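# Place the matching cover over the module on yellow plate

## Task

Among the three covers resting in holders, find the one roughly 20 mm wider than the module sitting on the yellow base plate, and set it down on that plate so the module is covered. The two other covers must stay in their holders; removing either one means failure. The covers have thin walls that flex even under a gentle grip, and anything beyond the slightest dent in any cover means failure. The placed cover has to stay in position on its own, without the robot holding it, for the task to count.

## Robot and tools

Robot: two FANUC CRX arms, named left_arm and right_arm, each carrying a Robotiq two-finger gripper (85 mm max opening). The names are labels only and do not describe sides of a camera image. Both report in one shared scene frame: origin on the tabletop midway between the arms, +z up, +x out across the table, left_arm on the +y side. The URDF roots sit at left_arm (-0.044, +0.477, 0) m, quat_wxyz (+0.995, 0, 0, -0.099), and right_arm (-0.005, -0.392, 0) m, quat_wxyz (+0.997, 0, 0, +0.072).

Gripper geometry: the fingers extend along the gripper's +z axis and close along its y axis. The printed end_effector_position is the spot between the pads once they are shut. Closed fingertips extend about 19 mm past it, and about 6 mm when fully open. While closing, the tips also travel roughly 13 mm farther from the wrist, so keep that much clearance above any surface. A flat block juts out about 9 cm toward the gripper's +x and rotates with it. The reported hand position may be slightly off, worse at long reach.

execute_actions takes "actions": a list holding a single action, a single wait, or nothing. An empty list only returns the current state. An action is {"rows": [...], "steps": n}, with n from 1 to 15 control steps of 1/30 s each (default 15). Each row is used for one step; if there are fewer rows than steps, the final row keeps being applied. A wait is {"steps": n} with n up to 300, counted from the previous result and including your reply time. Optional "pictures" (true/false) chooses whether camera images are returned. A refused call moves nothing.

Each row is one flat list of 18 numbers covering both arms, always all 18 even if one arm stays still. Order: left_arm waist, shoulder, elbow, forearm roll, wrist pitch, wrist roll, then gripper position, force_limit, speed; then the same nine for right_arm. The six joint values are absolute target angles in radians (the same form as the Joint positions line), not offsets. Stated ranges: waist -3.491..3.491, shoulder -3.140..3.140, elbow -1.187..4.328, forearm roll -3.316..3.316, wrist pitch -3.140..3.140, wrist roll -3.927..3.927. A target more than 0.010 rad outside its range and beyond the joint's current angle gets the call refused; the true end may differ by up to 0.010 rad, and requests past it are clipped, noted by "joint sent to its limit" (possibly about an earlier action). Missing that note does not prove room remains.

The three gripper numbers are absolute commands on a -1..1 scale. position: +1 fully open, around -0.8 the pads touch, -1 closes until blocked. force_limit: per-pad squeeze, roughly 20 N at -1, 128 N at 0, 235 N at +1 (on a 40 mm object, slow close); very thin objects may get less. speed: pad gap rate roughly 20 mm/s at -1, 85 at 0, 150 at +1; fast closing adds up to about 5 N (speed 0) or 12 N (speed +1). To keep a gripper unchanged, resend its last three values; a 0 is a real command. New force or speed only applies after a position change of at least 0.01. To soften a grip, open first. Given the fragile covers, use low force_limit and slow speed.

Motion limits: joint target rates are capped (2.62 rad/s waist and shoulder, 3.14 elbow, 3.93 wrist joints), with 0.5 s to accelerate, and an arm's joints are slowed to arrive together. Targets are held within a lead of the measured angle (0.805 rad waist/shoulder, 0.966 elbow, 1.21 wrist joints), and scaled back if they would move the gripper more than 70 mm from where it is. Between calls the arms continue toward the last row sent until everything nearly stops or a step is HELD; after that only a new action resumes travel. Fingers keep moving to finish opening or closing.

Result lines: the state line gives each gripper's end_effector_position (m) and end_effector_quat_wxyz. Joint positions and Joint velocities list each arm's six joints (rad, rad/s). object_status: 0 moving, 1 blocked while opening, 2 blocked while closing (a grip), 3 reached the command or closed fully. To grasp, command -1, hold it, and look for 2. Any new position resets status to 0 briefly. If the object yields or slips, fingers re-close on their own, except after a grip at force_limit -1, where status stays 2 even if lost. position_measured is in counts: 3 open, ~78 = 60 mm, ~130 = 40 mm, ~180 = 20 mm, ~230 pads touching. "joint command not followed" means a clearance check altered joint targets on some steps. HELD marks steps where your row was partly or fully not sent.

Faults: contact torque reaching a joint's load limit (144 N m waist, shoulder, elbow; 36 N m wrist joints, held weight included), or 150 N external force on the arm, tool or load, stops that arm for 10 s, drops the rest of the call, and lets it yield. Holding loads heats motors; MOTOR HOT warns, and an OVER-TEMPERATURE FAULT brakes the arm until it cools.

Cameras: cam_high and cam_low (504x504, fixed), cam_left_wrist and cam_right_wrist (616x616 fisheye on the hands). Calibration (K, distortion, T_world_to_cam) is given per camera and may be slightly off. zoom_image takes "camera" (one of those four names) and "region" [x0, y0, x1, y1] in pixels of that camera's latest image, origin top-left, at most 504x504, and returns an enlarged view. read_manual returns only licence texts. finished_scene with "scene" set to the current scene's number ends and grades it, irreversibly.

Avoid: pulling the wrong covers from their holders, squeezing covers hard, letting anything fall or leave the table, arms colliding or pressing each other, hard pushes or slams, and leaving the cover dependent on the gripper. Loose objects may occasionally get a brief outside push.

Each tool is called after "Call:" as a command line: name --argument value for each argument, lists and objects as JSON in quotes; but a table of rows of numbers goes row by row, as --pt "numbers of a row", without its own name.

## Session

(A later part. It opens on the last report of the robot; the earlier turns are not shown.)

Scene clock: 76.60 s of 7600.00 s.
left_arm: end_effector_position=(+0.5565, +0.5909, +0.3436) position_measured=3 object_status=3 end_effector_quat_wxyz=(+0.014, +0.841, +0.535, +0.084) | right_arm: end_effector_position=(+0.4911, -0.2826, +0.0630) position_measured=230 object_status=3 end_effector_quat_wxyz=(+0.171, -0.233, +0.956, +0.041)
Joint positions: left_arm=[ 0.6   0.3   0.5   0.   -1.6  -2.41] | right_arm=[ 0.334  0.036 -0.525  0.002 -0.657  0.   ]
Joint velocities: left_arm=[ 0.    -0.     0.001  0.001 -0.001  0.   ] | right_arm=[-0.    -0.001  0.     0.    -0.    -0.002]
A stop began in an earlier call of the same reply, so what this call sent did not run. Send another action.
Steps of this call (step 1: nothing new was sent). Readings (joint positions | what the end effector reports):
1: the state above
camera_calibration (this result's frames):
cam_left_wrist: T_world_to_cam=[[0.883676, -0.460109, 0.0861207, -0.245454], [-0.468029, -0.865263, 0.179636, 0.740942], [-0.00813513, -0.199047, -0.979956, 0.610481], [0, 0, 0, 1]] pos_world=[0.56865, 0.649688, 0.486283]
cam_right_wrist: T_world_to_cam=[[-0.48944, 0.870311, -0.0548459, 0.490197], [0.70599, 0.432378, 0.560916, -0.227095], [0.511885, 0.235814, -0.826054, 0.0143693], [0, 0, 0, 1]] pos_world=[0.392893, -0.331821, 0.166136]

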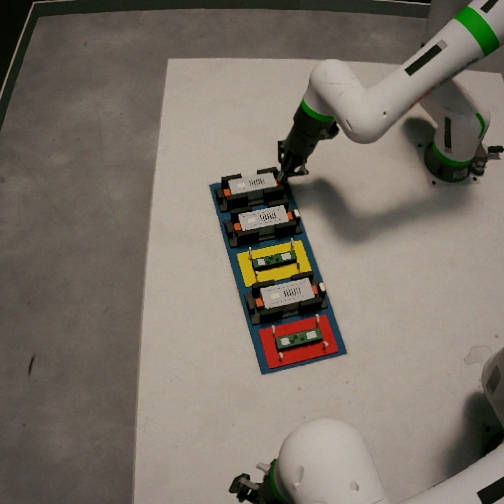

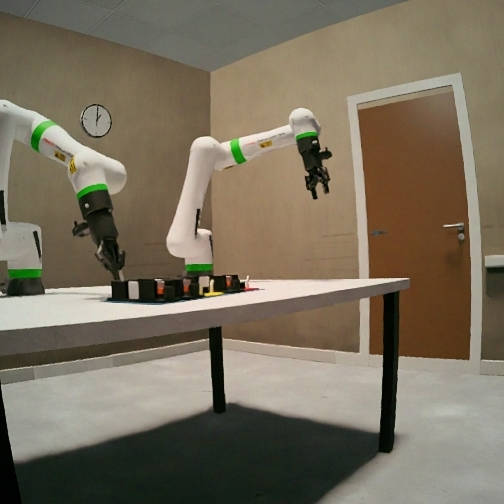

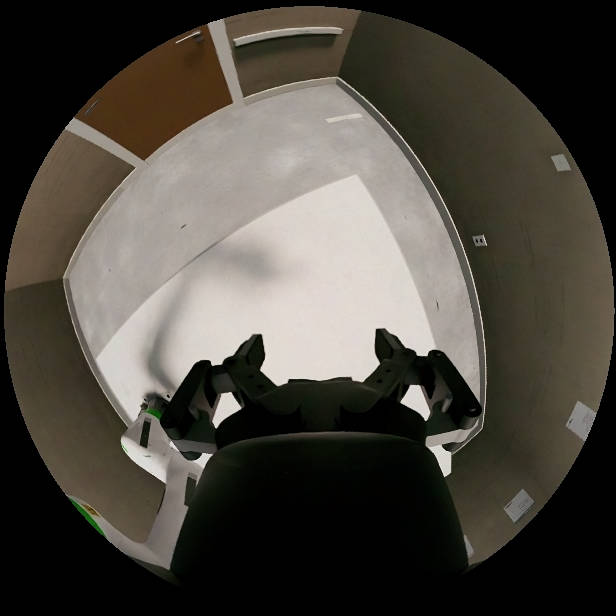

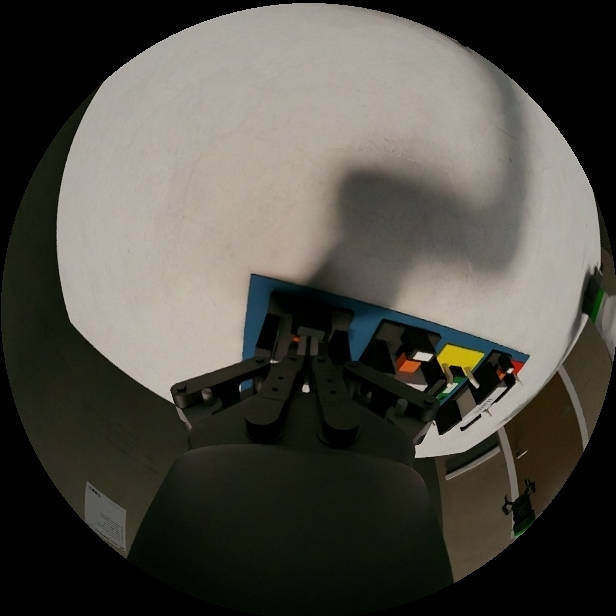

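Call:
execute_actions --actions '[{"rows":[[0.6,0.3,0.5,0,-1.6,-2.41,1,-1,-1,0.334,-0.03,-0.47,0,-0.78,0,0.35,-1,0]],"steps":15}]' --pictures false

Call:
execute_actions --actions '[{"rows":[[0.6,0.3,0.5,0,-1.6,-2.41,1,-1,-1,0.294,0.40,0.125,0,-1.296,-0.228,0.35,-1,0]],"steps":15}]' --pictures false

Call:
execute_actions --actions '[{"steps":10}]'

Call:
zoom_image --camera "cam_right_wrist" --region '[240, 210, 400, 370]'

Scene clock: 81.87 s of 7600.00 s.
left_arm: end_effector_position=(+0.5565, +0.5909, +0.3436) position_measured=3 object_status=3 end_effector_quat_wxyz=(+0.014, +0.841, +0.535, +0.084) | right_arm: end_effector_position=(+0.4883, -0.2837, +0.1081) position_measured=137 object_status=0 end_effector_quat_wxyz=(+0.170, -0.233, +0.957, +0.041)
Joint positions: left_arm=[ 0.6   0.3   0.5   0.   -1.6  -2.41] | right_arm=[ 0.334 -0.03  -0.47  -0.    -0.78   0.   ]
Joint velocities: left_arm=[0.    0.    0.001 0.    0.    0.   ] | right_arm=[ 0.    -0.     0.001  0.    -0.     0.   ]
Steps of this call (steps 1 to 90: nothing new was sent; then 1.77 s passed at rest; steps 91 to 105: all 15 steps of this action). Readings (joint positions | what the end effector reports):
91: left_arm=[0.600 0.300 0.500 0.000 -1.600 -2.410] | right_arm=[0.334 0.036 -0.525 0.002 -0.657 0.000] | left_arm position_measured=3 object_status=3 | right_arm position_measured=230 object_status=0
92: left_arm=[0.600 0.300 0.500 0.000 -1.600 -2.410] | right_arm=[0.334 0.033 -0.522 0.002 -0.665 0.000] | left_arm position_measured=3 object_status=3 | right_arm position_measured=229 object_status=0
94: left_arm=[0.600 0.300 0.500 0.000 -1.600 -2.410] | right_arm=[0.334 0.011 -0.504 0.001 -0.705 -0.000] | left_arm position_measured=3 object_status=3 | right_arm position_measured=219 object_status=0
98: left_arm=[0.600 0.300 0.500 0.000 -1.600 -2.410] | right_arm=[0.334 -0.029 -0.471 0.000 -0.778 0.000] | left_arm position_measured=3 object_status=3 | right_arm position_measured=190 object_status=0
105: the state above

Scene clock: 82.37 s of 7600.00 s.
left_arm: end_effector_position=(+0.5565, +0.5909, +0.3436) position_measured=3 object_status=3 end_effector_quat_wxyz=(+0.014, +0.841, +0.535, +0.084) | right_arm: end_effector_position=(+0.5625, -0.2680, +0.1222) position_measured=85 object_status=0 end_effector_quat_wxyz=(+0.017, -0.119, +0.993, +0.006)
Joint positions: left_arm=[ 0.6   0.3   0.5   0.   -1.6  -2.41] | right_arm=[ 0.298  0.355  0.062  0.    -1.241 -0.204]
Joint velocities: left_arm=[-0.001 -0.001 -0.     0.    -0.001  0.   ] | right_arm=[-0.059  0.626  0.868  0.001 -0.751 -0.332]
Steps of this call (steps 1 to 15: all 15 steps of this action). Readings (joint positions | what the end effector reports):
1: left_arm=[0.600 0.300 0.500 0.000 -1.600 -2.410] | right_arm=[0.334 -0.030 -0.469 -0.000 -0.781 0.000] | left_arm position_measured=3 object_status=3 | right_arm position_measured=130 object_status=0
2: left_arm=[0.600 0.300 0.500 0.000 -1.600 -2.410] | right_arm=[0.334 -0.026 -0.464 -0.000 -0.786 -0.002] | left_arm position_measured=3 object_status=3 | right_arm position_measured=122 object_status=0
4: left_arm=[0.600 0.300 0.500 0.000 -1.600 -2.410] | right_arm=[0.332 -0.002 -0.432 -0.000 -0.813 -0.014] | left_arm position_measured=3 object_status=3 | right_arm position_measured=107 object_status=0
8: left_arm=[0.600 0.300 0.500 0.000 -1.600 -2.410] | right_arm=[0.322 0.105 -0.284 -0.000 -0.941 -0.071] | left_arm position_measured=3 object_status=3 | right_arm position_measured=87 object_status=0
15: the state above

Scene clock: 82.70 s of 7600.00 s.
left_arm: end_effector_position=(+0.5565, +0.5909, +0.3436) position_measured=3 object_status=3 end_effector_quat_wxyz=(+0.014, +0.841, +0.535, +0.084) | right_arm: end_effector_position=(+0.5699, -0.2672, +0.1228) position_measured=85 object_status=3 end_effector_quat_wxyz=(-0.000, -0.105, +0.995, -0.000)
Joint positions: left_arm=[ 0.6   0.3   0.5   0.   -1.6  -2.41] | right_arm=[ 0.294  0.4    0.125  0.    -1.296 -0.228]
Joint velocities: left_arm=[ 0.001 -0.     0.     0.001 -0.001 -0.   ] | right_arm=[ 0.001 -0.     0.    -0.     0.     0.   ]
Steps of this call (steps 1 to 10: the robot went on to your last target). Readings (joint positions | what the end effector reports):
1: left_arm=[0.600 0.300 0.500 0.000 -1.600 -2.410] | right_arm=[0.296 0.374 0.088 0.000 -1.264 -0.214] | left_arm position_measured=3 object_status=3 | right_arm position_measured=85 object_status=0
2: left_arm=[0.600 0.300 0.500 0.000 -1.600 -2.410] | right_arm=[0.295 0.387 0.107 0.000 -1.280 -0.221] | left_arm position_measured=3 object_status=3 | right_arm position_measured=85 object_status=3
4: left_arm=[0.600 0.300 0.500 0.000 -1.600 -2.410] | right_arm=[0.294 0.399 0.124 0.000 -1.295 -0.228] | left_arm position_measured=3 object_status=3 | right_arm position_measured=85 object_status=3
8: left_arm=[0.600 0.300 0.500 0.000 -1.600 -2.410] | right_arm=[0.294 0.400 0.125 0.000 -1.296 -0.228] | left_arm position_measured=3 object_status=3 | right_arm position_measured=85 object_status=3
10: the state above
camera_calibration (this result's frames):
cam_left_wrist: T_world_to_cam=[[0.883676, -0.460109, 0.0861207, -0.245454], [-0.468029, -0.865263, 0.179636, 0.740942], [-0.00813516, -0.199047, -0.979956, 0.610481], [0, 0, 0, 1]] pos_world=[0.56865, 0.649688, 0.486283]
cam_right_wrist: T_world_to_cam=[[-0.256764, 0.965708, -0.0384713, 0.409502], [0.935588, 0.258344, 0.240695, -0.460911], [0.24238, 0.0258085, -0.969838, 0.134923], [0, 0, 0, 1]] pos_world=[0.503665, -0.279868, 0.257547]

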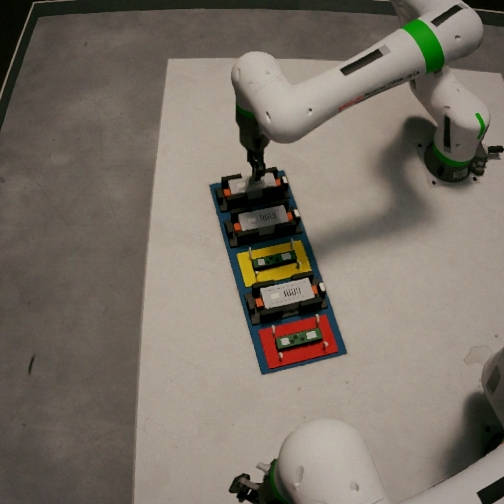

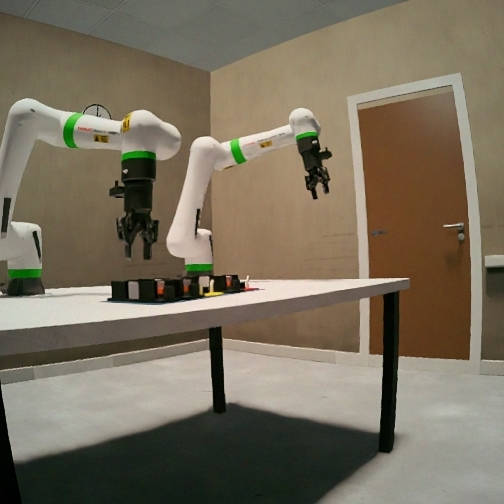

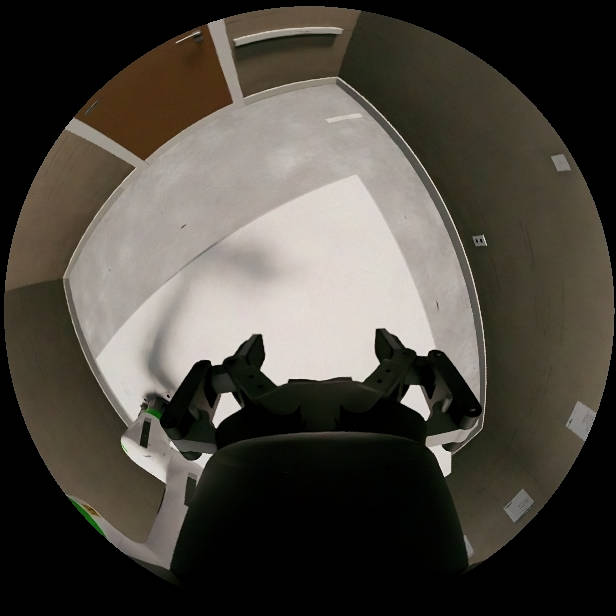

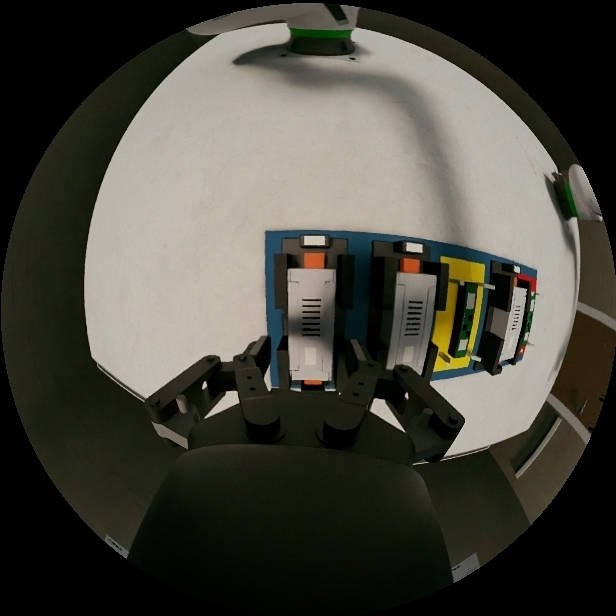

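Region (240, 210, 400, 370) of cam_right_wrist's 616x616 image, scaled by 3.150, with more detail than that image has.

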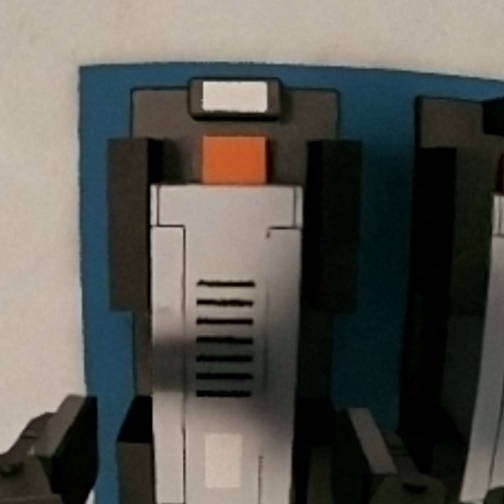

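Call:
execute_actions --actions '[{"rows":[[0.6,0.3,0.5,0,-1.6,-2.41,1,-1,-1,0.292,0.48,0.033,0,-1.124,-0.226,0.35,-1,0]],"steps":15}]' --pictures false

Call:
execute_actions --actions '[{"rows":[[0.6,0.3,0.5,0,-1.6,-2.41,1,-1,-1,0.292,0.48,0.033,0,-1.124,-0.226,-1,-1,-1]],"steps":15}]' --pictures false

Call:
execute_actions --actions '[{"steps":18}]'

Call:
zoom_image --camera "cam_right_wrist" --region '[230, 200, 400, 400]'

Call:
execute_actions --actions '[{"rows":[[0.6,0.3,0.5,0,-1.6,-2.41,1,-1,-1,0.292,0.47,0.044,0,-1.145,-0.226,-1,-1,-1]],"steps":12}]'

Call:
zoom_image --camera "cam_right_wrist" --region '[230, 200, 400, 400]'

Scene clock: 87.23 s of 7600.00 s.
left_arm: end_effector_position=(+0.5565, +0.5909, +0.3436) position_measured=3 object_status=3 end_effector_quat_wxyz=(+0.014, +0.841, +0.535, +0.084) | right_arm: end_effector_position=(+0.5734, -0.2669, +0.0396) position_measured=85 object_status=3 end_effector_quat_wxyz=(-0.000, -0.105, +0.995, -0.000)
Joint positions: left_arm=[ 0.6   0.3   0.5   0.   -1.6  -2.41] | right_arm=[ 0.292  0.48   0.033  0.    -1.124 -0.226]
Joint velocities: left_arm=[-0.     0.     0.001 -0.001  0.    -0.   ] | right_arm=[ 0.    -0.001 -0.001  0.001  0.     0.001]
Steps of this call (steps 1 to 30: the robot went on to your last target; steps 31 to 90: nothing new was sent; then 1.03 s passed at rest; steps 91 to 105: all 15 steps of this action). Readings (joint positions | what the end effector reports):
91: left_arm=[0.600 0.300 0.500 0.000 -1.600 -2.410] | right_arm=[0.294 0.400 0.125 0.000 -1.296 -0.228] | left_arm position_measured=3 object_status=3 | right_arm position_measured=85 object_status=3
92: left_arm=[0.600 0.300 0.500 0.000 -1.600 -2.410] | right_arm=[0.294 0.403 0.122 0.000 -1.288 -0.228] | left_arm position_measured=3 object_status=3 | right_arm position_measured=85 object_status=3
94: left_arm=[0.600 0.300 0.500 0.000 -1.600 -2.410] | right_arm=[0.293 0.422 0.100 0.000 -1.248 -0.228] | left_arm position_measured=3 object_status=3 | right_arm position_measured=85 object_status=3
98: left_arm=[0.600 0.300 0.500 0.000 -1.600 -2.410] | right_arm=[0.292 0.474 0.040 0.000 -1.138 -0.227] | left_arm position_measured=3 object_status=3 | right_arm position_measured=85 object_status=3
105: the state above

Scene clock: 87.73 s of 7600.00 s.
left_arm: end_effector_position=(+0.5565, +0.5909, +0.3436) position_measured=3 object_status=3 end_effector_quat_wxyz=(+0.014, +0.841, +0.535, +0.084) | right_arm: end_effector_position=(+0.5734, -0.2668, +0.0396) position_measured=107 object_status=0 end_effector_quat_wxyz=(-0.000, -0.105, +0.995, -0.000)
Joint positions: left_arm=[ 0.6   0.3   0.5   0.   -1.6  -2.41] | right_arm=[ 0.292  0.48   0.033 -0.    -1.124 -0.226]
Joint velocities: left_arm=[ 0.    -0.     0.     0.001  0.    -0.   ] | right_arm=[ 0.    -0.    -0.    -0.002  0.    -0.001]
Steps of this call (steps 1 to 15: all 15 steps of this action). Readings (joint positions | what the end effector reports):
1: left_arm=[0.600 0.300 0.500 0.000 -1.600 -2.410] | right_arm=[0.292 0.480 0.033 0.000 -1.124 -0.226] | left_arm position_measured=3 object_status=3 | right_arm position_measured=85 object_status=0
2: left_arm=[0.600 0.300 0.500 0.000 -1.600 -2.410] | right_arm=[0.292 0.480 0.033 0.000 -1.124 -0.226] | left_arm position_measured=3 object_status=3 | right_arm position_measured=85 object_status=0
4: left_arm=[0.600 0.300 0.500 0.000 -1.600 -2.410] | right_arm=[0.292 0.480 0.033 0.000 -1.124 -0.226] | left_arm position_measured=3 object_status=3 | right_arm position_measured=88 object_status=0
8: left_arm=[0.600 0.300 0.500 0.000 -1.600 -2.410] | right_arm=[0.292 0.480 0.033 0.000 -1.124 -0.226] | left_arm position_measured=3 object_status=3 | right_arm position_measured=95 object_status=0
15: the state above

Scene clock: 88.33 s of 7600.00 s.
left_arm: end_effector_position=(+0.5565, +0.5909, +0.3436) position_measured=3 object_status=3 end_effector_quat_wxyz=(+0.014, +0.841, +0.535, +0.084) | right_arm: end_effector_position=(+0.5734, -0.2668, +0.0397) position_measured=121 object_status=2 end_effector_quat_wxyz=(-0.000, -0.105, +0.995, +0.000)
Joint positions: left_arm=[ 0.6   0.3   0.5   0.   -1.6  -2.41] | right_arm=[ 0.292  0.48   0.033 -0.    -1.124 -0.226]
Joint velocities: left_arm=[ 0.001  0.     0.001 -0.001 -0.001  0.   ] | right_arm=[-0.    -0.     0.     0.     0.    -0.001]
Steps of this call (steps 1 to 15: the robot went on to your last target; steps 16 to 18: nothing new was sent). Readings (joint positions | what the end effector reports):
1: left_arm=[0.600 0.300 0.500 0.000 -1.600 -2.410] | right_arm=[0.292 0.480 0.033 -0.000 -1.124 -0.226] | left_arm position_measured=3 object_status=3 | right_arm position_measured=108 object_status=0
2: left_arm=[0.600 0.300 0.500 0.000 -1.600 -2.410] | right_arm=[0.292 0.480 0.033 -0.000 -1.124 -0.226] | left_arm position_measured=3 object_status=3 | right_arm position_measured=110 object_status=0
4: left_arm=[0.600 0.300 0.500 0.000 -1.600 -2.410] | right_arm=[0.292 0.480 0.033 -0.000 -1.124 -0.226] | left_arm position_measured=3 object_status=3 | right_arm position_measured=114 object_status=0
8: left_arm=[0.600 0.300 0.500 0.000 -1.600 -2.410] | right_arm=[0.292 0.480 0.033 -0.000 -1.124 -0.226] | left_arm position_measured=3 object_status=3 | right_arm position_measured=120 object_status=0
18: the state above
All arms were judged still, so your last target was given up. Only a new action makes them travel on or press farther. Fingers that are still opening or closing keep moving.
camera_calibration (this result's frames):
cam_left_wrist: T_world_to_cam=[[0.883676, -0.460109, 0.0861207, -0.245454], [-0.468029, -0.865263, 0.179636, 0.740942], [-0.00813532, -0.199047, -0.979956, 0.610481], [0, 0, 0, 1]] pos_world=[0.56865, 0.649688, 0.486283]
cam_right_wrist: T_world_to_cam=[[-0.256754, 0.965712, -0.0384327, 0.40683], [0.935603, 0.258327, 0.240652, -0.444294], [0.242329, 0.0258307, -0.96985, 0.0534772], [0, 0, 0, 1]] pos_world=[0.507179, -0.279489, 0.174421]

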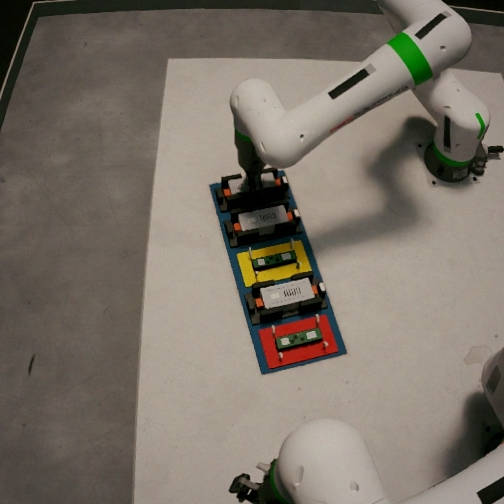

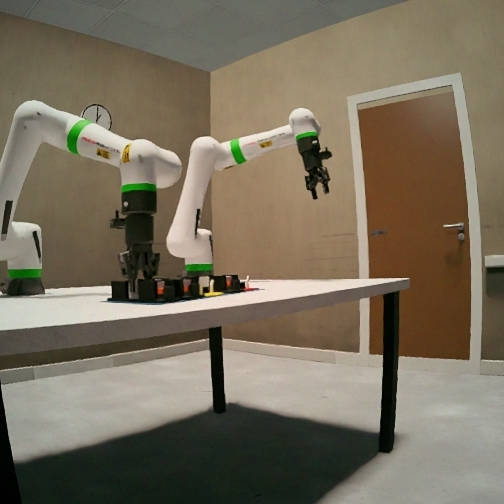

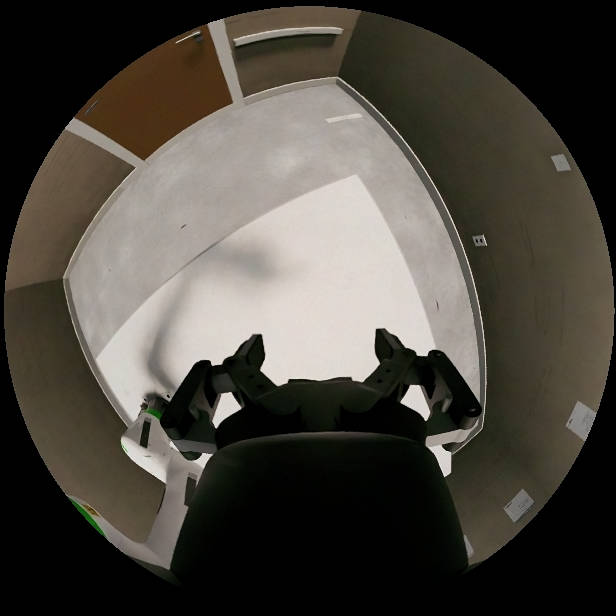

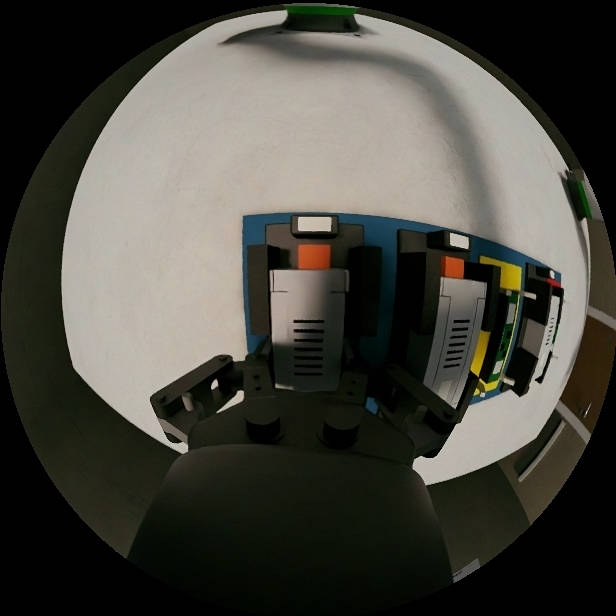

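Region (230, 200, 400, 400) of cam_right_wrist's 616x616 image, scaled by 2.520, with more detail than that image has; it fills the left 428 columns of this view, and the rest is white.

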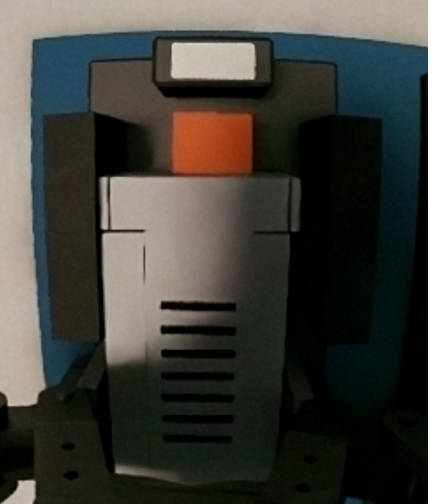

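Scene clock: 88.73 s of 7600.00 s.
left_arm: end_effector_position=(+0.5565, +0.5909, +0.3436) position_measured=3 object_status=3 end_effector_quat_wxyz=(+0.014, +0.841, +0.535, +0.084) | right_arm: end_effector_position=(+0.5735, -0.2668, +0.0496) position_measured=121 object_status=2 end_effector_quat_wxyz=(-0.000, -0.105, +0.995, -0.000)
Joint positions: left_arm=[ 0.6   0.3   0.5   0.   -1.6  -2.41] | right_arm=[ 0.292  0.47   0.044  0.    -1.145 -0.226]
Joint velocities: left_arm=[ 0.     0.001  0.    -0.001  0.001 -0.   ] | right_arm=[-0.    -0.     0.    -0.     0.     0.001]
Steps of this call (steps 1 to 12: all 12 steps of this action). Readings (joint positions | what the end effector reports):
1: left_arm=[0.600 0.300 0.500 0.000 -1.600 -2.410] | right_arm=[0.292 0.480 0.033 -0.000 -1.125 -0.226] | left_arm position_measured=3 object_status=3 | right_arm position_measured=121 object_status=2
2: left_arm=[0.600 0.300 0.500 0.000 -1.600 -2.410] | right_arm=[0.292 0.477 0.036 -0.000 -1.132 -0.226] | left_arm position_measured=3 object_status=3 | right_arm position_measured=121 object_status=2
4: left_arm=[0.600 0.300 0.500 0.000 -1.600 -2.410] | right_arm=[0.292 0.471 0.043 0.000 -1.143 -0.226] | left_arm position_measured=3 object_status=3 | right_arm position_measured=121 object_status=2
8: left_arm=[0.600 0.300 0.500 0.000 -1.600 -2.410] | right_arm=[0.292 0.470 0.044 0.000 -1.145 -0.226] | left_arm position_measured=3 object_status=3 | right_arm position_measured=121 object_status=2
12: the state above
camera_calibration (this result's frames):
cam_left_wrist: T_world_to_cam=[[0.883676, -0.460109, 0.0861208, -0.245454], [-0.468029, -0.865263, 0.179636, 0.740942], [-0.00813507, -0.199047, -0.979956, 0.610481], [0, 0, 0, 1]] pos_world=[0.56865, 0.649688, 0.486283]
cam_right_wrist: T_world_to_cam=[[-0.256805, 0.965693, -0.0385694, 0.407253], [0.935631, 0.258414, 0.24045, -0.446805], [0.242168, 0.0256621, -0.969895, 0.0631727], [0, 0, 0, 1]] pos_world=[0.507331, -0.279442, 0.184413]

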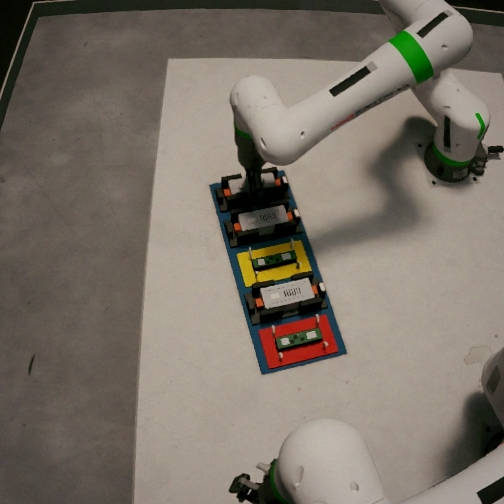

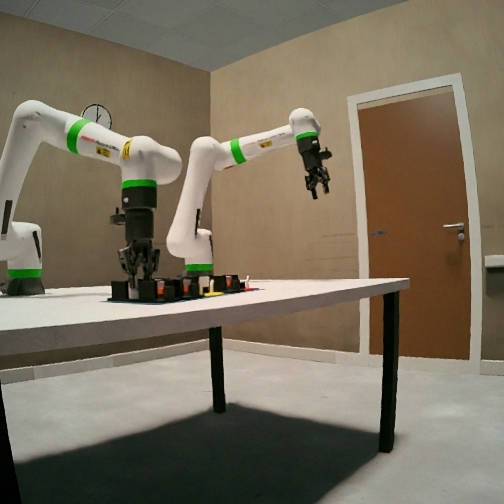

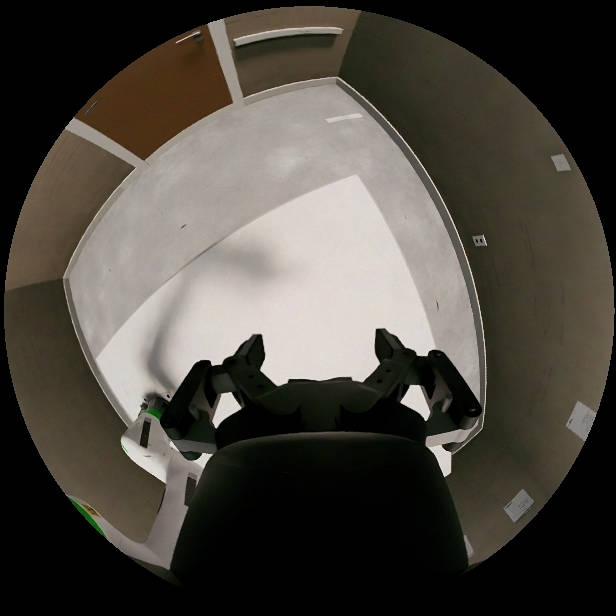

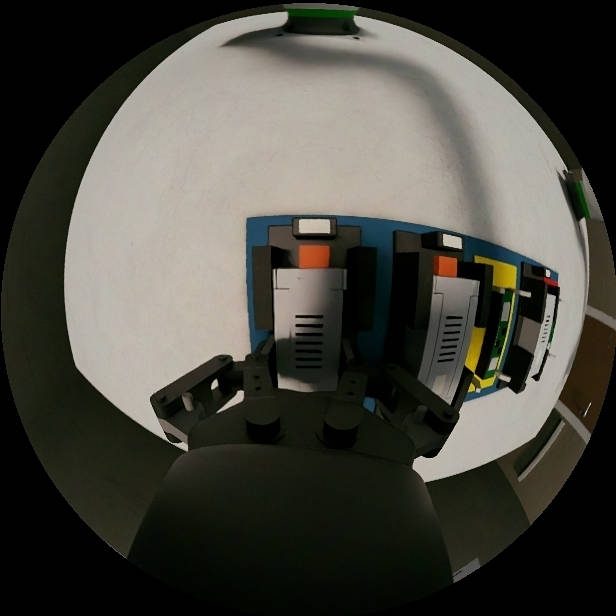

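Region (230, 200, 400, 400) of cam_right_wrist's 616x616 image, scaled by 2.520, with more detail than that image has; it fills the left 428 columns of this view, and the rest is white.

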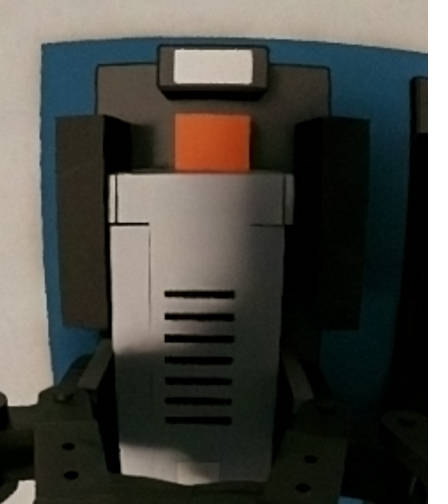

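Call:
execute_actions --actions '[{"rows":[[0.6,0.3,0.5,0,-1.6,-2.41,1,-1,-1,0.292,0.47,0.044,0,-1.145,-0.226,1,-1,1]],"steps":10}]' --pictures false

Call:
execute_actions --actions '[{"rows":[[0.6,0.3,0.5,0,-1.6,-2.41,1,-1,-1,0.292,0.40,0.125,0,-1.296,-0.226,1,-1,1]],"steps":10}]' --pictures false

Call:
execute_actions --actions '[{"rows":[[0.6,0.3,0.5,0,-1.6,-2.41,1,-1,-1,0.233,0.0,-0.43,0,-0.79,0,1,-1,1]],"steps":15}]' --pictures false

Call:
execute_actions --actions '[{"rows":[[0.6,0.3,0.5,0,-1.6,-2.41,1,-1,-1,0.233,0.0,-0.43,0,-0.79,0,1,-1,1],[0.6,0.3,0.5,0,-1.6,-2.41,1,-1,-1,0.233,0.0,-0.43,0,-0.79,0,1,-1,1],[0.6,0.3,0.5,0,-1.6,-2.41,1,-1,-1,0.233,0.0,-0.43,0,-0.79,0,1,-1,1],[0.6,0.3,0.5,0,-1.6,-2.41,1,-1,-1,0.233,0.0,-0.43,0,-0.79,0,1,-1,1],[0.6,0.3,0.5,0,-1.6,-2.41,1,-1,-1,0.233,0.063,-0.489,0,-0.67,0,1,-1,1]],"steps":15}]'

Call:
zoom_image --camera "cam_right_wrist" --region '[280, 260, 460, 400]'

Call:
zoom_image --camera "cam_high" --region '[220, 140, 320, 230]'

Scene clock: 93.67 s of 7600.00 s.
left_arm: end_effector_position=(+0.5565, +0.5909, +0.3436) position_measured=3 object_status=3 end_effector_quat_wxyz=(+0.014, +0.841, +0.535, +0.084) | right_arm: end_effector_position=(+0.5736, -0.2668, +0.0498) position_measured=24 object_status=0 end_effector_quat_wxyz=(-0.000, -0.105, +0.995, -0.000)
Joint positions: left_arm=[ 0.6   0.3   0.5   0.   -1.6  -2.41] | right_arm=[ 0.292  0.47   0.044  0.    -1.145 -0.226]
Joint velocities: left_arm=[ 0.    -0.    -0.001  0.001 -0.     0.   ] | right_arm=[-0.    -0.    -0.     0.001 -0.001 -0.   ]
Steps of this call (steps 1 to 15: the robot went on to your last target; steps 16 to 90: nothing new was sent; then 1.60 s passed at rest; steps 91 to 100: all 10 steps of this action). Readings (joint positions | what the end effector reports):
91: left_arm=[0.600 0.300 0.500 0.000 -1.600 -2.410] | right_arm=[0.292 0.470 0.044 -0.000 -1.145 -0.226] | left_arm position_measured=3 object_status=3 | right_arm position_measured=121 object_status=0
92: left_arm=[0.600 0.300 0.500 0.000 -1.600 -2.410] | right_arm=[0.292 0.470 0.044 -0.000 -1.145 -0.226] | left_arm position_measured=3 object_status=3 | right_arm position_measured=118 object_status=0
94: left_arm=[0.600 0.300 0.500 0.000 -1.600 -2.410] | right_arm=[0.292 0.470 0.044 0.000 -1.145 -0.226] | left_arm position_measured=3 object_status=3 | right_arm position_measured=100 object_status=0
98: left_arm=[0.600 0.300 0.500 0.000 -1.600 -2.410] | right_arm=[0.292 0.470 0.044 0.000 -1.145 -0.226] | left_arm position_measured=3 object_status=3 | right_arm position_measured=50 object_status=0
100: the state above

Scene clock: 94.00 s of 7600.00 s.
left_arm: end_effector_position=(+0.5565, +0.5909, +0.3436) position_measured=3 object_status=3 end_effector_quat_wxyz=(+0.014, +0.841, +0.535, +0.084) | right_arm: end_effector_position=(+0.5701, -0.2684, +0.1227) position_measured=3 object_status=0 end_effector_quat_wxyz=(+0.000, -0.105, +0.995, +0.000)
Joint positions: left_arm=[ 0.6   0.3   0.5   0.   -1.6  -2.41] | right_arm=[ 0.292  0.4    0.125 -0.    -1.296 -0.226]
Joint velocities: left_arm=[ 0.     0.    -0.    -0.001  0.001  0.   ] | right_arm=[ 0.     0.008  0.    -0.001 -0.012 -0.001]
Steps of this call (steps 1 to 10: all 10 steps of this action). Readings (joint positions | what the end effector reports):
1: left_arm=[0.600 0.300 0.500 0.000 -1.600 -2.410] | right_arm=[0.292 0.470 0.044 0.000 -1.146 -0.226] | left_arm position_measured=3 object_status=3 | right_arm position_measured=14 object_status=0
2: left_arm=[0.600 0.300 0.500 0.000 -1.600 -2.410] | right_arm=[0.292 0.467 0.048 -0.000 -1.153 -0.226] | left_arm position_measured=3 object_status=3 | right_arm position_measured=9 object_status=0
4: left_arm=[0.600 0.300 0.500 0.000 -1.600 -2.410] | right_arm=[0.292 0.448 0.070 -0.000 -1.193 -0.226] | left_arm position_measured=3 object_status=3 | right_arm position_measured=4 object_status=0
8: left_arm=[0.600 0.300 0.500 0.000 -1.600 -2.410] | right_arm=[0.292 0.402 0.122 -0.000 -1.290 -0.226] | left_arm position_measured=3 object_status=3 | right_arm position_measured=3 object_status=0
10: the state above

Scene clock: 94.50 s of 7600.00 s.
left_arm: end_effector_position=(+0.5565, +0.5909, +0.3436) position_measured=3 object_status=3 end_effector_quat_wxyz=(+0.014, +0.841, +0.535, +0.084) | right_arm: end_effector_position=(+0.5163, -0.3236, +0.1142) position_measured=3 object_status=3 end_effector_quat_wxyz=(+0.157, -0.178, +0.971, +0.032)
Joint positions: left_arm=[ 0.6   0.3   0.5   0.   -1.6  -2.41] | right_arm=[ 0.238  0.033 -0.383 -0.    -0.832 -0.019]
Joint velocities: left_arm=[-0.     0.    -0.     0.    -0.001 -0.   ] | right_arm=[-0.079 -0.538 -0.746 -0.001  0.674  0.302]
Steps of this call (steps 1 to 15: all 15 steps of this action). Readings (joint positions | what the end effector reports):
1: left_arm=[0.600 0.300 0.500 0.000 -1.600 -2.410] | right_arm=[0.292 0.399 0.124 -0.000 -1.295 -0.226] | left_arm position_measured=3 object_status=3 | right_arm position_measured=3 object_status=0
2: left_arm=[0.600 0.300 0.500 0.000 -1.600 -2.410] | right_arm=[0.292 0.396 0.119 -0.000 -1.290 -0.224] | left_arm position_measured=3 object_status=3 | right_arm position_measured=3 object_status=0
4: left_arm=[0.600 0.300 0.500 0.000 -1.600 -2.410] | right_arm=[0.288 0.373 0.087 -0.000 -1.260 -0.211] | left_arm position_measured=3 object_status=3 | right_arm position_measured=3 object_status=3
8: left_arm=[0.600 0.300 0.500 -0.000 -1.600 -2.410] | right_arm=[0.272 0.266 -0.061 -0.000 -1.125 -0.150] | left_arm position_measured=3 object_status=3 | right_arm position_measured=3 object_status=3
15: the state above

Scene clock: 95.00 s of 7600.00 s.
left_arm: end_effector_position=(+0.5565, +0.5909, +0.3436) position_measured=3 object_status=3 end_effector_quat_wxyz=(+0.014, +0.841, +0.535, +0.084) | right_arm: end_effector_position=(+0.5104, -0.3286, +0.0650) position_measured=3 object_status=3 end_effector_quat_wxyz=(+0.170, -0.184, +0.967, +0.032)
Joint positions: left_arm=[ 0.6   0.3   0.5   0.   -1.6  -2.41] | right_arm=[ 0.233  0.063 -0.489 -0.    -0.67  -0.   ]
Joint velocities: left_arm=[-0.    -0.    -0.     0.001  0.001  0.   ] | right_arm=[-0.     0.    -0.002  0.001  0.002 -0.   ]
Steps of this call (steps 1 to 15: all 15 steps of this action). Readings (joint positions | what the end effector reports):
1: left_arm=[0.600 0.300 0.500 0.000 -1.600 -2.410] | right_arm=[0.236 0.018 -0.405 -0.000 -0.813 -0.010] | left_arm position_measured=3 object_status=3 | right_arm position_measured=3 object_status=3
2: left_arm=[0.600 0.300 0.500 0.000 -1.600 -2.410] | right_arm=[0.234 0.007 -0.420 -0.000 -0.799 -0.004] | left_arm position_measured=3 object_status=3 | right_arm position_measured=3 object_status=3
4: left_arm=[0.600 0.300 0.500 0.000 -1.600 -2.410] | right_arm=[0.233 0.000 -0.429 -0.000 -0.790 -0.000] | left_arm position_measured=3 object_status=3 | right_arm position_measured=3 object_status=3
8: left_arm=[0.600 0.300 0.500 0.000 -1.600 -2.410] | right_arm=[0.233 0.025 -0.453 -0.000 -0.742 -0.000] | left_arm position_measured=3 object_status=3 | right_arm position_measured=3 object_status=3
15: the state above
camera_calibration (this result's frames):
cam_left_wrist: T_world_to_cam=[[0.883676, -0.460109, 0.086121, -0.245454], [-0.468029, -0.865263, 0.179636, 0.740942], [-0.00813481, -0.199047, -0.979956, 0.610481], [0, 0, 0, 1]] pos_world=[0.56865, 0.649688, 0.486283]
cam_right_wrist: T_world_to_cam=[[-0.398671, 0.915542, -0.0533333, 0.508169], [0.748866, 0.358559, 0.557346, -0.267879], [0.529397, 0.182258, -0.828566, -0.00941078], [0, 0, 0, 1]] pos_world=[0.40818, -0.367484, 0.168606]

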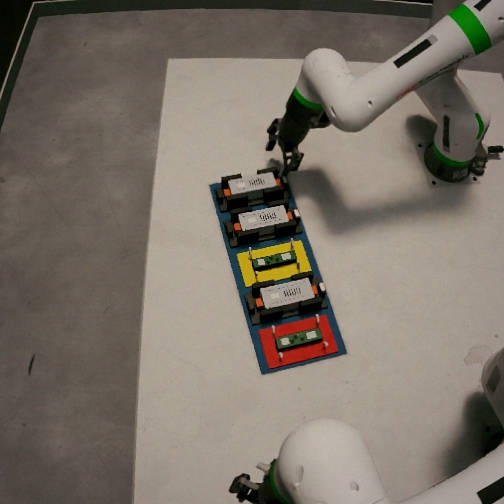

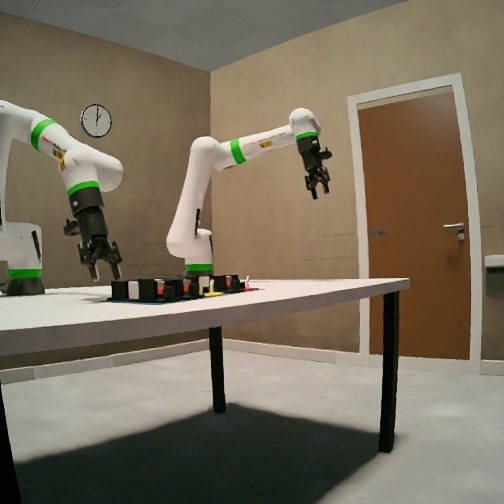

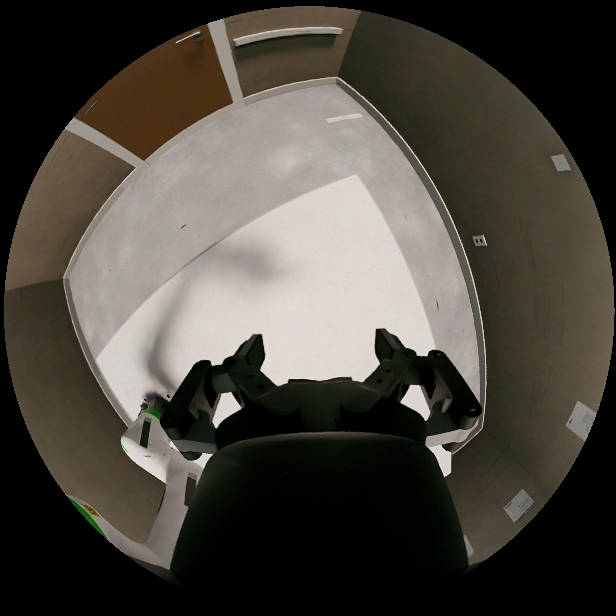

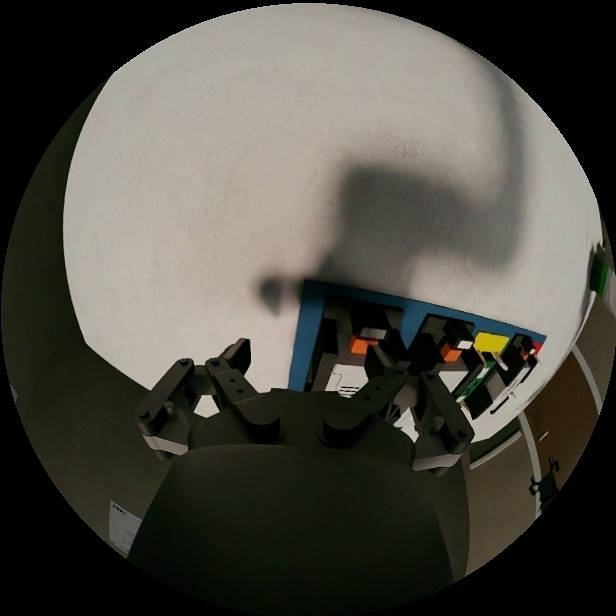

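Region (280, 260, 460, 400) of cam_right_wrist's 616x616 image, scaled by 2.800, with more detail than that image has.

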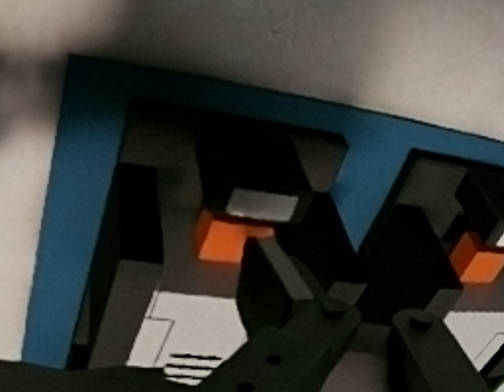

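Region (220, 140, 320, 230) of cam_high's 504x504 image, scaled by 5.040, with more detail than that image has; it fills the top 454 rows of this view, and the rest is white.

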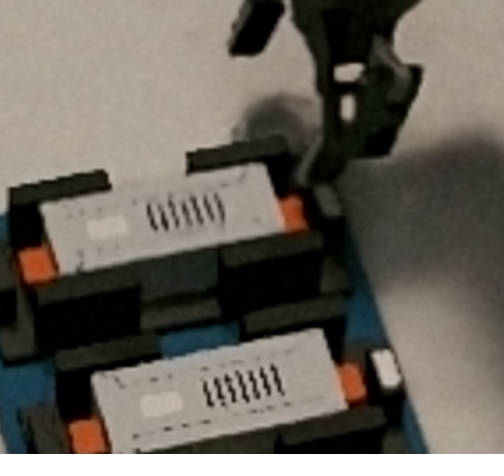

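Call:
execute_actions --actions '[{"rows":[[0.6,0.3,0.5,0,-1.6,-2.41,1,-1,-1,0.233,0.0756,-0.4998,0,-0.6466,0,1,-1,1]],"steps":12}]'

Call:
zoom_image --camera "cam_right_wrist" --region '[280, 260, 460, 400]'

Scene clock: 96.17 s of 7600.00 s.
left_arm: end_effector_position=(+0.5565, +0.5909, +0.3436) position_measured=3 object_status=3 end_effector_quat_wxyz=(+0.014, +0.841, +0.535, +0.084) | right_arm: end_effector_position=(+0.5102, -0.3287, +0.0562) position_measured=3 object_status=3 end_effector_quat_wxyz=(+0.170, -0.184, +0.967, +0.032)
Joint positions: left_arm=[ 0.6   0.3   0.5   0.   -1.6  -2.41] | right_arm=[ 0.233  0.076 -0.5   -0.    -0.647  0.   ]
Joint velocities: left_arm=[ 0.001 -0.     0.     0.     0.     0.   ] | right_arm=[ 0.     0.001  0.     0.    -0.    -0.001]
Steps of this call (steps 1 to 15: the robot went on to your last target; steps 16 to 23: nothing new was sent; steps 24 to 35: all 12 steps of this action). Readings (joint positions | what the end effector reports):
24: left_arm=[0.600 0.300 0.500 0.000 -1.600 -2.410] | right_arm=[0.233 0.063 -0.489 -0.000 -0.669 0.000] | left_arm position_measured=3 object_status=3 | right_arm position_measured=3 object_status=3
25: left_arm=[0.600 0.300 0.500 0.000 -1.600 -2.410] | right_arm=[0.233 0.066 -0.492 -0.000 -0.662 0.000] | left_arm position_measured=3 object_status=3 | right_arm position_measured=3 object_status=3
27: left_arm=[0.600 0.300 0.500 0.000 -1.600 -2.410] | right_arm=[0.233 0.074 -0.499 -0.000 -0.649 0.000] | left_arm position_measured=3 object_status=3 | right_arm position_measured=3 object_status=3
31: left_arm=[0.600 0.300 0.500 0.000 -1.600 -2.410] | right_arm=[0.233 0.075 -0.500 -0.000 -0.647 0.000] | left_arm position_measured=3 object_status=3 | right_arm position_measured=3 object_status=3
35: the state above
camera_calibration (this result's frames):
cam_left_wrist: T_world_to_cam=[[0.883676, -0.460109, 0.0861208, -0.245454], [-0.468029, -0.865263, 0.179636, 0.740942], [-0.00813511, -0.199047, -0.979956, 0.610481], [0, 0, 0, 1]] pos_world=[0.56865, 0.649688, 0.486283]
cam_right_wrist: T_world_to_cam=[[-0.398641, 0.915555, -0.0533373, 0.507692], [0.748826, 0.35852, 0.557426, -0.262728], [0.529476, 0.182272, -0.828512, -0.0166176], [0, 0, 0, 1]] pos_world=[0.407923, -0.367598, 0.159762]

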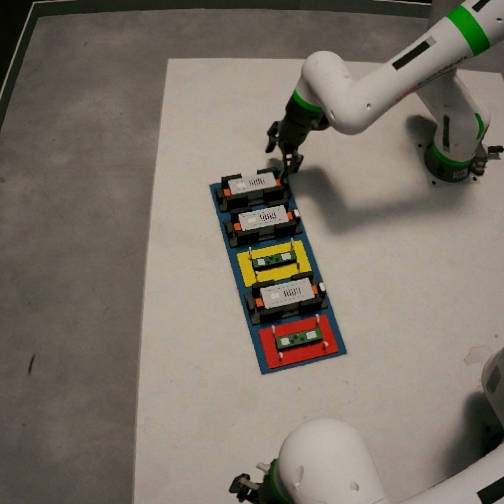

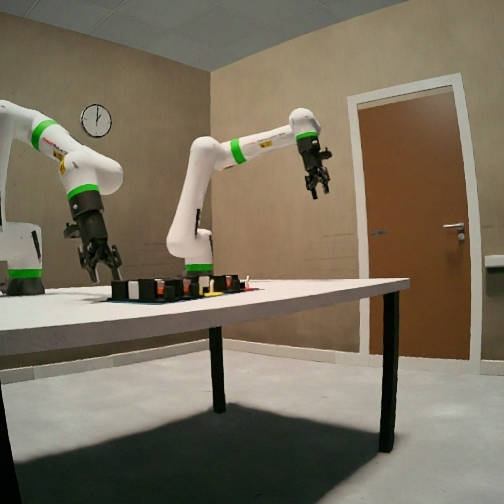

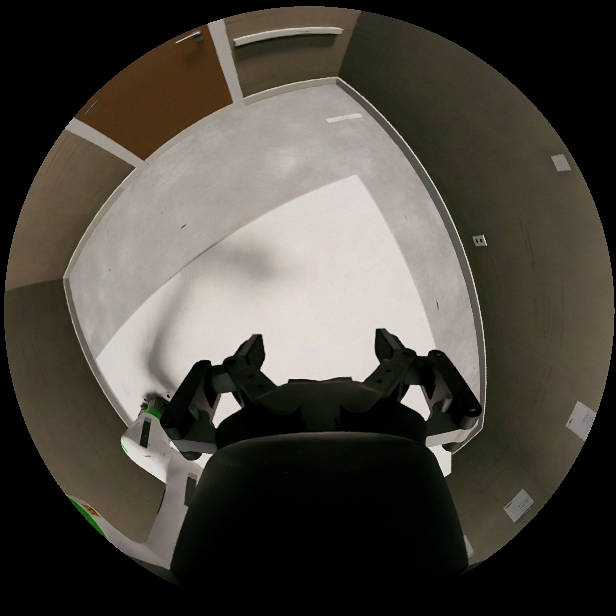

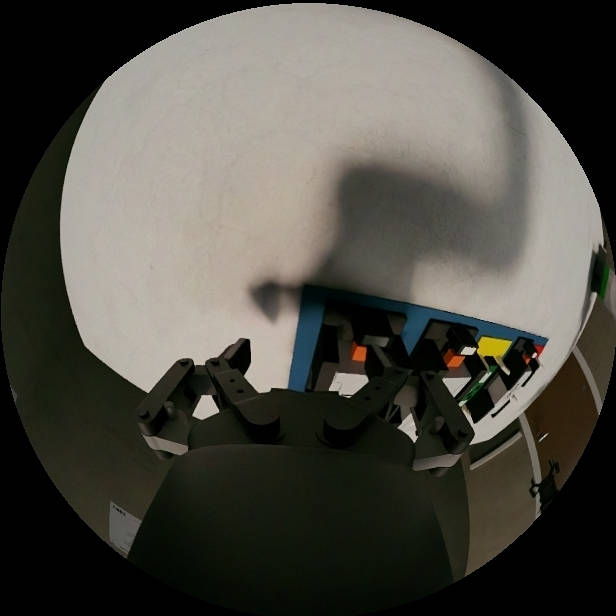

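Region (280, 260, 460, 400) of cam_right_wrist's 616x616 image, scaled by 2.800, with more detail than that image has.

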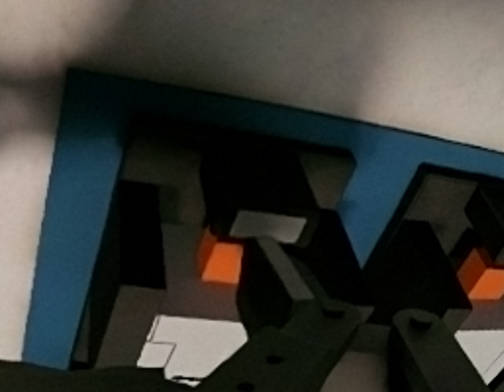

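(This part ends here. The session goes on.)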